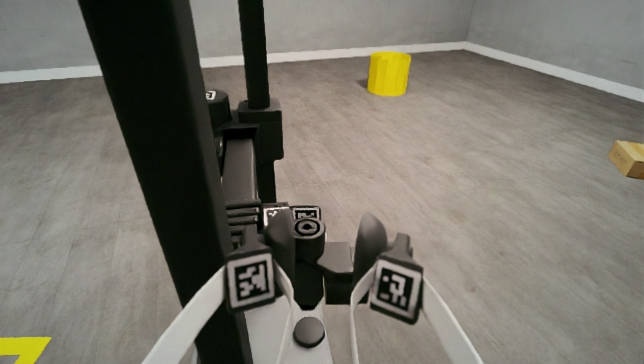

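>>> execute_actions(actions=[{"r2":{"base":{"translate_m":-0.3},"joints":{"lift_m":0.28}}}], cameras=[])

>>> execute_actions(actions=[{"r2":{"base":{"rotate_rad":0.9}}}], cameras=[])

>>> execute_actions(actions=[{"r2":{"base":{"translate_m":-0.65}},"r3":{"joints":{"lift_m":0.28}}}], cameras=[])

>>> execute_actions(actions=[{"r2":{"base":{"rotate_rad":-0.87}},"r3":{"base":{"translate_m":-0.1}}}], cameras=["r2_nav_camera","r3_head_camera"])

Scene clock: 601.10 s.
r1.base_odometry: x=-1.011 y=+0.121 heading=-0.278 (m, m, rad; r1's odometry frame)
r1.turned_by_wheels: +0.000 (rad since the last result)
r1.turned_by_imu: +0.001 (rad since the last result)
r1.base_tilt: forward=-1.1 right=+1.2 (deg)
r1.lidar_m: 3.41 3.45 2.29 3.22 3.23 3.89 0.82 0.88 0.27 0.38 1.57 1.89
r1.head_depth_mm: 1758 1599 1456 1348 1259 1150 1086 / 1761 1602 1471 1372 - 1145 1097 / 1766 1595 1473 1377 - - 1107 / 1242 1163 1430 1365 1304 - 1113 / 1257 1167 1454 1379 1312 1170 1118 / 1274 1190 1490 1388 1131 1086 1122 / 1288 1206 1486 1392 1130 1164 1121
r1.base_status: not commanded
r1.joint_positions: lift_m=+0.420 arm_m=+0.000 wrist_yaw_rad=+3.000 wrist_pitch_rad=-0.416 wrist_roll_rad=-0.019 gripper_m=+0.037 head_pan_rad=-3.136 head_tilt_rad=-1.180
r1.joint_status: not commanded
r1.motor_effort: left_wheel=-3(3) right_wheel=+2(2) lift_m=+28(28) arm_m=+0(0) wrist_yaw_rad=+0(1) wrist_pitch_rad=+8(8) wrist_roll_rad=+1(0) gripper_m=+1(1) head_pan_rad=-2(3) head_tilt_rad=-3(4) (%)
r1.hand_pose: x=+0.0104 y=+0.0773 z=+0.4331 quat_wxyz=(+0.194, +0.694, +0.099, +0.687) (m; r1's base frame)
r1.wrist_depth_mm: - - - - - - - / - - - - - - - / - - - - - - - / - - - - - - - / 853 834 868 847 836 846 829 / 693 693 - 697 717 699 693 / 591 602 607 596 587 596 597
r2.base_odometry: x=+1.112 y=-2.940 heading=-0.331 (m, m, rad; r2's odometry frame)
r2.turned_by_wheels: +0.000 (rad since the last result)
r2.turned_by_imu: +0.001 (rad since the last result)
r2.base_tilt: forward=+0.2 right=-1.4 (deg)
r2.lidar_m: 1.54 3.95 0.50 0.97 0.70 0.51 0.48 1.97 1.05 0.87 0.86 0.96
r2.head_depth_mm: 2673 2161 1815 1091 1281 1237 1082 / 2675 2129 1794 1085 1251 1237 1067 / 2612 2158 1795 1082 1213 - - / 2648 2155 1785 1081 1185 - - / 2587 2125 1790 1072 1165 1235 - / 2616 2133 1778 1527 1352 1200 - / 2575 2103 1776 1526 1348 1200 1083
r2.base_status: done
r2.joint_positions: lift_m=+0.280 arm_m=+0.000 wrist_yaw_rad=+3.001 wrist_pitch_rad=-0.418 wrist_roll_rad=+0.007 gripper_m=+0.037 head_pan_rad=-3.136 head_tilt_rad=-1.000
r2.joint_status: all done
r2.motor_effort: left_wheel=+1(5) right_wheel=-2(8) lift_m=+34(35) arm_m=-2(2) wrist_yaw_rad=-1(1) wrist_pitch_rad=+4(4) wrist_roll_rad=+0(0) gripper_m=+0(1) head_pan_rad=-2(2) head_tilt_rad=+0(0) (%)
r2.hand_pose: x=+0.0103 y=+0.0770 z=+0.2929 quat_wxyz=(+0.196, +0.702, +0.097, +0.677) (m; r2's base frame)
r2.wrist_depth_mm: - - - - - - - / - - - - - - - / 675 - - 770 632 - 972 / 662 834 822 612 470 459 723 / 615 651 - 558 428 463 577 / 541 531 - 533 485 490 483 / 453 - - - 424 422 414
r3.base_odometry: x=-0.666 y=-1.864 heading=-2.284 (m, m, rad; r3's odometry frame)
r3.turned_by_wheels: +0.000 (rad since the last result)
r3.turned_by_imu: +0.001 (rad since the last result)
r3.base_tilt: forward=+0.5 right=+2.2 (deg)
r3.lidar_m: 2.31 3.58 2.69 0.38 3.61 0.83 0.81 0.46 0.50 1.18 1.18 1.35
r3.head_depth_mm: 1899 1697 1581 - - 596 600 / 1887 1217 1549 - - 1018 1072 / 1876 1173 - - - 1157 1093 / 1841 1158 1218 - - - 1085 / 1839 1150 1328 1361 - - 1075 / 1824 1150 1339 1349 - - 1063 / 1799 1144 1231 984 - 1172 1059
r3.base_status: not commanded
r3.joint_positions: lift_m=+0.760 arm_m=+0.000 wrist_yaw_rad=+3.000 wrist_pitch_rad=-0.419 wrist_roll_rad=-0.006 gripper_m=+0.037 head_pan_rad=-3.135 head_tilt_rad=-1.180
r3.joint_status: not commanded
r3.motor_effort: left_wheel=+0(1) right_wheel=+0(0) lift_m=+26(26) arm_m=-1(0) wrist_yaw_rad=-1(0) wrist_pitch_rad=+10(10) wrist_roll_rad=+0(0) gripper_m=+1(0) head_pan_rad=-2(2) head_tilt_rad=-5(6) (%)
r3.hand_pose: x=+0.0103 y=+0.0773 z=+0.7725 quat_wxyz=(+0.195, +0.698, +0.099, +0.682) (m; r3's base frame)
r3.wrist_depth_mm: - - - - - - - / - - - - - - - / - - 559 - - - - / - - 484 - - - - / - - - 408 - - - / - - - 413 - - - / 874 895 742 778 911 908 932
pictures: none
No camera images: the call's "cameras" was empty. Leave "cameras" out to get every camera's image.

Scene clock: 602.87 s.
r1.base_odometry: x=-1.011 y=+0.121 heading=-0.278 (m, m, rad; r1's odometry frame)
r1.turned_by_wheels: +0.000 (rad since the last result)
r1.turned_by_imu: +0.000 (rad since the last result)
r1.base_tilt: forward=-1.0 right=+1.1 (deg)
r1.lidar_m: 3.43 3.45 2.29 3.21 3.23 3.88 0.82 0.88 0.27 0.38 1.57 1.89
r1.head_depth_mm: 1749 1599 1452 1347 1272 1149 1096 / 1763 1614 1461 1367 - 1152 1098 / 1776 1597 1472 1377 - - 1104 / 1253 1165 1438 1364 1294 - 1109 / 1261 1169 1455 1377 1302 1165 1121 / 1278 1194 1461 1392 1135 1082 1126 / 1286 1221 1490 1402 1126 1172 1126
r1.base_status: not commanded
r1.joint_positions: lift_m=+0.420 arm_m=+0.000 wrist_yaw_rad=+3.000 wrist_pitch_rad=-0.416 wrist_roll_rad=-0.019 gripper_m=+0.037 head_pan_rad=-3.136 head_tilt_rad=-1.180
r1.joint_status: not commanded
r1.motor_effort: left_wheel=-3(3) right_wheel=+2(2) lift_m=+28(28) arm_m=-1(1) wrist_yaw_rad=+1(0) wrist_pitch_rad=+7(8) wrist_roll_rad=+0(0) gripper_m=+1(0) head_pan_rad=-2(3) head_tilt_rad=-3(3) (%)
r1.hand_pose: x=+0.0104 y=+0.0773 z=+0.4331 quat_wxyz=(+0.194, +0.694, +0.099, +0.687) (m; r1's base frame)
r1.wrist_depth_mm: - - - - - - - / - - - - - - - / - - - - - - - / - - - - - - - / 824 838 845 835 858 837 823 / 704 696 - 701 716 705 697 / 602 594 598 606 585 595 592
r2.base_odometry: x=+1.112 y=-2.940 heading=+0.569 (m, m, rad; r2's odometry frame)
r2.turned_by_wheels: +0.900 (rad since the last result)
r2.turned_by_imu: +0.887 (rad since the last result)
r2.base_tilt: forward=+0.2 right=-1.3 (deg)
r2.lidar_m: 0.50 0.58 0.85 0.54 0.48 0.49 1.19 0.89 0.86 0.91 1.27 3.79
r2.head_depth_mm: 2705 2162 1809 1571 974 1063 1081 / 2563 2149 1804 1561 1343 1204 1069 / 2119 2127 1801 1565 1364 - - / 1701 1980 1792 1554 1361 - - / 1439 1698 1752 1524 1353 1232 - / 1240 1407 1627 1531 1351 1210 - / 1084 1204 1357 1470 1339 1208 1088
r2.base_status: done
r2.joint_positions: lift_m=+0.280 arm_m=+0.000 wrist_yaw_rad=+3.001 wrist_pitch_rad=-0.418 wrist_roll_rad=+0.007 gripper_m=+0.037 head_pan_rad=-3.136 head_tilt_rad=-1.000
r2.joint_status: not commanded
r2.motor_effort: left_wheel=-2(7) right_wheel=+2(10) lift_m=+35(35) arm_m=-2(2) wrist_yaw_rad=+0(1) wrist_pitch_rad=+3(4) wrist_roll_rad=+0(0) gripper_m=+0(0) head_pan_rad=-2(2) head_tilt_rad=+0(1) (%)
r2.hand_pose: x=+0.0103 y=+0.0770 z=+0.2929 quat_wxyz=(+0.196, +0.702, +0.097, +0.677) (m; r2's base frame)
r2.wrist_depth_mm: 561 - 569 720 - - - / 388 - 592 766 - - - / 403 457 649 823 - - 846 / 424 497 706 791 766 757 566 / 441 530 - 626 621 588 382 / 469 520 - 543 502 477 314 / 458 - - - 427 419 316
r3.base_odometry: x=-0.666 y=-1.864 heading=-2.284 (m, m, rad; r3's odometry frame)
r3.turned_by_wheels: +0.000 (rad since the last result)
r3.turned_by_imu: +0.000 (rad since the last result)
r3.base_tilt: forward=+0.5 right=+2.2 (deg)
r3.lidar_m: 2.31 3.56 2.69 0.38 3.61 0.83 0.81 0.59 0.49 1.18 1.17 1.35
r3.head_depth_mm: 1913 1698 1580 - - 596 601 / 1880 1220 1556 - - 1019 1071 / 1863 1172 - - - 1162 1099 / 1850 1164 1215 - - - 1087 / 1836 1153 1326 1369 - - 1078 / 1805 1149 1333 1359 - - 1058 / 1798 1144 1343 1347 - 1168 1057
r3.base_status: not commanded
r3.joint_positions: lift_m=+0.760 arm_m=+0.000 wrist_yaw_rad=+3.000 wrist_pitch_rad=-0.419 wrist_roll_rad=-0.006 gripper_m=+0.037 head_pan_rad=-3.135 head_tilt_rad=-1.180
r3.joint_status: not commanded
r3.motor_effort: left_wheel=+0(0) right_wheel=+1(0) lift_m=+26(26) arm_m=-1(1) wrist_yaw_rad=-1(0) wrist_pitch_rad=+10(10) wrist_roll_rad=+0(0) gripper_m=-1(1) head_pan_rad=-1(2) head_tilt_rad=-5(5) (%)
r3.hand_pose: x=+0.0103 y=+0.0773 z=+0.7725 quat_wxyz=(+0.195, +0.698, +0.099, +0.682) (m; r3's base frame)
r3.wrist_depth_mm: - - - - - - - / - - - - - - - / - - 553 - - - - / - - 475 - - - - / - - - 408 - - - / - - - 412 - - - / 890 907 744 800 885 938 944
pictures: none
No camera images: the call's "cameras" was empty. Leave "cameras" out to get every camera's image.

Scene clock: 608.07 s.
r1.base_odometry: x=-1.011 y=+0.121 heading=-0.278 (m, m, rad; r1's odometry frame)
r1.turned_by_wheels: +0.000 (rad since the last result)
r1.turned_by_imu: +0.001 (rad since the last result)
r1.base_tilt: forward=-1.0 right=+1.2 (deg)
r1.lidar_m: 3.43 3.44 2.28 3.23 3.23 3.86 0.83 0.88 0.27 0.38 1.57 1.88
r1.head_depth_mm: 1750 1592 1451 1335 1260 1158 1096 / 1762 1595 1466 1365 - 1154 1096 / 1787 1574 1467 1385 - - 1104 / 1251 1162 1446 1374 1303 - 1107 / 1263 1174 1440 1366 1298 1171 1118 / 1263 1195 1475 1394 803 1088 1122 / 1275 1209 1488 1402 726 1172 1120
r1.base_status: not commanded
r1.joint_positions: lift_m=+0.420 arm_m=+0.000 wrist_yaw_rad=+3.000 wrist_pitch_rad=-0.416 wrist_roll_rad=-0.019 gripper_m=+0.037 head_pan_rad=-3.136 head_tilt_rad=-1.180
r1.joint_status: not commanded
r1.motor_effort: left_wheel=-3(3) right_wheel=+2(3) lift_m=+28(28) arm_m=-1(0) wrist_yaw_rad=+0(0) wrist_pitch_rad=+7(8) wrist_roll_rad=+0(0) gripper_m=+1(1) head_pan_rad=-2(3) head_tilt_rad=-3(4) (%)
r1.hand_pose: x=+0.0104 y=+0.0773 z=+0.4331 quat_wxyz=(+0.194, +0.694, +0.099, +0.687) (m; r1's base frame)
r1.wrist_depth_mm: - - - - - - - / - - - - - - - / - - - - - - - / - - - - - - - / 823 847 883 830 832 846 850 / 700 703 - 704 703 708 705 / 590 594 594 605 585 604 601
r2.base_odometry: x=+0.564 y=-3.290 heading=+0.569 (m, m, rad; r2's odometry frame)
r2.turned_by_wheels: +0.000 (rad since the last result)
r2.turned_by_imu: +0.000 (rad since the last result)
r2.base_tilt: forward=+0.2 right=-1.3 (deg)
r2.lidar_m: 1.14 0.85 0.38 0.46 4.33 1.75 0.72 0.54 0.53 0.55 0.77 2.30
r2.head_depth_mm: 2523 2173 1836 1563 1373 1243 1086 / 1745 2099 1817 1571 1354 1236 1066 / 1266 1609 1749 1554 1364 - - / 1001 1214 1530 1538 1361 - - / 859 1006 1206 1455 1351 1238 - / 743 841 975 1162 1305 1208 - / 650 724 822 948 1114 1188 1086
r2.base_status: done
r2.joint_positions: lift_m=+0.280 arm_m=+0.000 wrist_yaw_rad=+3.001 wrist_pitch_rad=-0.418 wrist_roll_rad=+0.007 gripper_m=+0.037 head_pan_rad=-3.136 head_tilt_rad=-1.000
r2.joint_status: not commanded
r2.motor_effort: left_wheel=-2(8) right_wheel=+2(6) lift_m=+35(34) arm_m=-2(2) wrist_yaw_rad=-2(2) wrist_pitch_rad=+4(3) wrist_roll_rad=+0(0) gripper_m=+0(0) head_pan_rad=-2(2) head_tilt_rad=+0(0) (%)
r2.hand_pose: x=+0.0103 y=+0.0770 z=+0.2929 quat_wxyz=(+0.196, +0.702, +0.097, +0.677) (m; r2's base frame)
r2.wrist_depth_mm: - - - 524 413 379 - / - - - 549 434 419 - / - - - 614 476 557 957 / 860 852 822 712 511 681 733 / 658 650 - 632 547 580 580 / 535 537 - 530 498 493 483 / 460 - - - 431 417 408
r3.base_odometry: x=-0.666 y=-1.864 heading=-2.284 (m, m, rad; r3's odometry frame)
r3.turned_by_wheels: +0.000 (rad since the last result)
r3.turned_by_imu: +0.001 (rad since the last result)
r3.base_tilt: forward=+0.5 right=+2.2 (deg)
r3.lidar_m: 2.31 3.57 2.69 0.38 3.61 0.83 0.81 0.85 1.14 1.17 1.17 1.35
r3.head_depth_mm: 1900 1700 1542 1397 1309 611 600 / 1904 1223 1488 1391 1285 1019 1070 / 1860 1170 1313 1382 1300 - 1092 / 1843 1164 1321 1379 - - 1081 / 1839 1153 1329 1367 1277 - 1079 / 1808 1149 1340 1347 1261 - 1076 / 1801 1138 1346 1345 1238 1154 1062
r3.base_status: not commanded
r3.joint_positions: lift_m=+0.280 arm_m=+0.000 wrist_yaw_rad=+3.000 wrist_pitch_rad=-0.419 wrist_roll_rad=-0.006 gripper_m=+0.037 head_pan_rad=-3.135 head_tilt_rad=-1.180
r3.joint_status: all done
r3.motor_effort: left_wheel=-1(0) right_wheel=+0(1) lift_m=+23(26) arm_m=-1(1) wrist_yaw_rad=+0(1) wrist_pitch_rad=+10(10) wrist_roll_rad=+0(0) gripper_m=+0(0) head_pan_rad=-1(1) head_tilt_rad=-5(5) (%)
r3.hand_pose: x=+0.0103 y=+0.0773 z=+0.2927 quat_wxyz=(+0.195, +0.698, +0.099, +0.682) (m; r3's base frame)
r3.wrist_depth_mm: - - - - - - - / - - - - - - - / 927 918 584 893 - - - / 711 703 447 482 745 787 756 / 563 527 - 382 616 611 598 / 487 467 - 410 519 493 506 / 427 - - - 426 439 431
pictures: none
No camera images: the call's "cameras" was empty. Leave "cameras" out to get every camera's image.

Scene clock: 609.80 s.
r1.base_odometry: x=-1.011 y=+0.121 heading=-0.278 (m, m, rad; r1's odometry frame)
r1.turned_by_wheels: +0.000 (rad since the last result)
r1.turned_by_imu: +0.000 (rad since the last result)
r1.base_tilt: forward=-1.0 right=+1.1 (deg)
r1.lidar_m: 3.43 3.45 2.29 3.22 3.23 3.89 0.82 0.88 0.31 1.56 1.57 1.88
r1.head_depth_mm: 1749 1598 1452 1349 1254 1157 1100 / 1770 1612 1469 1365 - 1148 1091 / 1799 1586 1477 1386 - - 1106 / 1256 1164 1431 1372 1309 - 1114 / 1259 1174 1451 1377 1277 1173 1117 / 1271 1196 1468 1182 1075 1213 1125 / 1278 1210 1481 769 1109 1201 1123
r1.base_status: not commanded
r1.joint_positions: lift_m=+0.420 arm_m=+0.000 wrist_yaw_rad=+3.000 wrist_pitch_rad=-0.416 wrist_roll_rad=-0.019 gripper_m=+0.037 head_pan_rad=-3.136 head_tilt_rad=-1.180
r1.joint_status: not commanded
r1.motor_effort: left_wheel=-3(3) right_wheel=+3(2) lift_m=+28(28) arm_m=+0(1) wrist_yaw_rad=+1(0) wrist_pitch_rad=+8(8) wrist_roll_rad=+0(0) gripper_m=+0(0) head_pan_rad=-2(3) head_tilt_rad=-3(3) (%)
r1.hand_pose: x=+0.0104 y=+0.0773 z=+0.4331 quat_wxyz=(+0.194, +0.694, +0.099, +0.687) (m; r1's base frame)
r1.wrist_depth_mm: - - - - - - - / - - - - - - - / - - - - - - - / - - - - - - - / 827 839 846 846 846 852 842 / 685 696 - 696 718 698 696 / 593 598 603 607 581 600 602
r2.base_odometry: x=+0.564 y=-3.290 heading=-0.301 (m, m, rad; r2's odometry frame)
r2.turned_by_wheels: -0.870 (rad since the last result)
r2.turned_by_imu: -0.857 (rad since the last result)
r2.base_tilt: forward=+0.2 right=-1.3 (deg)
r2.lidar_m: 0.97 4.50 1.08 0.39 0.39 0.54 4.22 1.11 0.63 0.52 0.52 0.59
r2.head_depth_mm: 2672 2153 1795 1581 997 986 1077 / 2639 2154 1813 1559 1362 1217 1064 / 2622 2144 1790 1539 1372 - - / 2616 2128 1795 1547 1353 - - / 2603 2130 1791 1536 1355 1235 - / 2559 2112 1762 1529 1363 1204 - / 2542 2107 1760 1525 1344 1197 1081
r2.base_status: done
r2.joint_positions: lift_m=+0.280 arm_m=+0.000 wrist_yaw_rad=+3.001 wrist_pitch_rad=-0.418 wrist_roll_rad=+0.007 gripper_m=+0.037 head_pan_rad=-3.136 head_tilt_rad=-1.000
r2.joint_status: not commanded
r2.motor_effort: left_wheel=+2(7) right_wheel=-2(5) lift_m=+35(35) arm_m=-2(2) wrist_yaw_rad=-1(0) wrist_pitch_rad=+3(4) wrist_roll_rad=+0(0) gripper_m=+0(0) head_pan_rad=-2(2) head_tilt_rad=+0(1) (%)
r2.hand_pose: x=+0.0103 y=+0.0770 z=+0.2929 quat_wxyz=(+0.196, +0.702, +0.097, +0.677) (m; r2's base frame)
r2.wrist_depth_mm: 546 - 647 - - - - / 377 - 518 - - - - / 409 422 477 - 971 962 970 / 450 463 522 790 753 743 726 / 490 570 - 626 630 590 576 / 533 536 - 535 501 496 487 / 459 - - - 429 419 413
r3.base_odometry: x=-0.601 y=-1.789 heading=-2.284 (m, m, rad; r3's odometry frame)
r3.turned_by_wheels: +0.000 (rad since the last result)
r3.turned_by_imu: +0.000 (rad since the last result)
r3.base_tilt: forward=+0.5 right=+2.2 (deg)
r3.lidar_m: 2.37 3.67 0.40 0.41 3.57 0.73 0.71 0.74 1.03 1.20 1.20 1.39
r3.head_depth_mm: 1898 1710 1548 1398 1304 1026 582 / 1898 1216 1181 1388 1285 1016 975 / 1865 1169 1144 1383 1310 - 1080 / 1862 1169 1149 1379 - - 1084 / 1825 1160 1158 1359 1274 - 1076 / 1818 1149 1169 1355 1250 - 1068 / 1807 1141 1174 1345 1237 1161 1064
r3.base_status: done
r3.joint_positions: lift_m=+0.280 arm_m=+0.000 wrist_yaw_rad=+3.000 wrist_pitch_rad=-0.419 wrist_roll_rad=-0.006 gripper_m=+0.037 head_pan_rad=-3.135 head_tilt_rad=-1.180
r3.joint_status: not commanded
r3.motor_effort: left_wheel=+0(10) right_wheel=+1(6) lift_m=+23(23) arm_m=-1(0) wrist_yaw_rad=-1(0) wrist_pitch_rad=+10(10) wrist_roll_rad=+0(0) gripper_m=+0(0) head_pan_rad=-1(2) head_tilt_rad=-5(5) (%)
r3.hand_pose: x=+0.0103 y=+0.0773 z=+0.2927 quat_wxyz=(+0.195, +0.698, +0.099, +0.682) (m; r3's base frame)
r3.wrist_depth_mm: - - - - - - - / - - - - - - - / 905 929 894 587 - - - / 698 719 449 452 668 748 752 / 573 574 - 378 401 601 593 / 491 499 - 401 506 502 505 / 433 - - - 420 437 435
pictures: r2_nav_camera (sideways: a quarter turn counterclockwise sets it upright), r3_head_camera (sideways: a quarter turn clockwise sets it upright)
Images, in order (width x height): r2_nav_camera 672x504, r3_head_camera 896x504.

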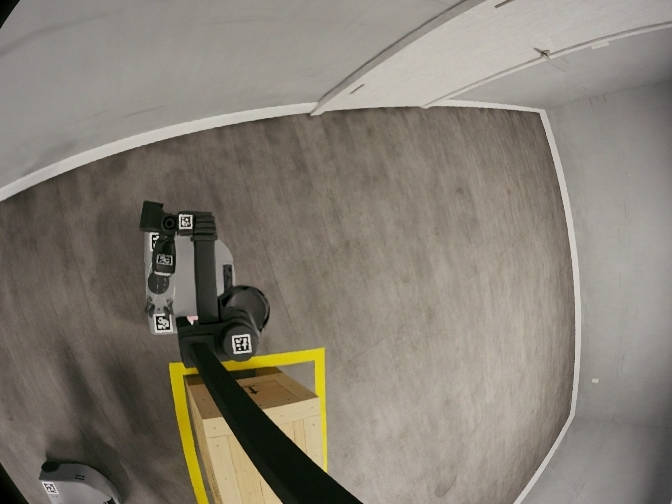

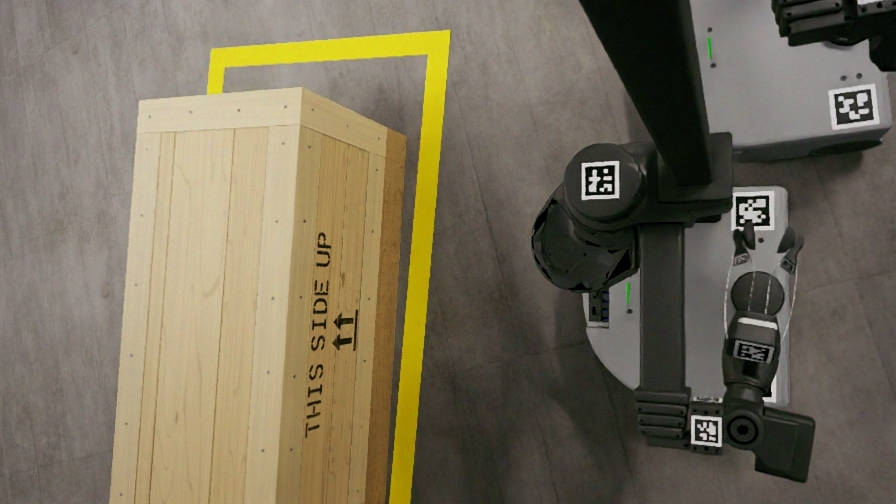

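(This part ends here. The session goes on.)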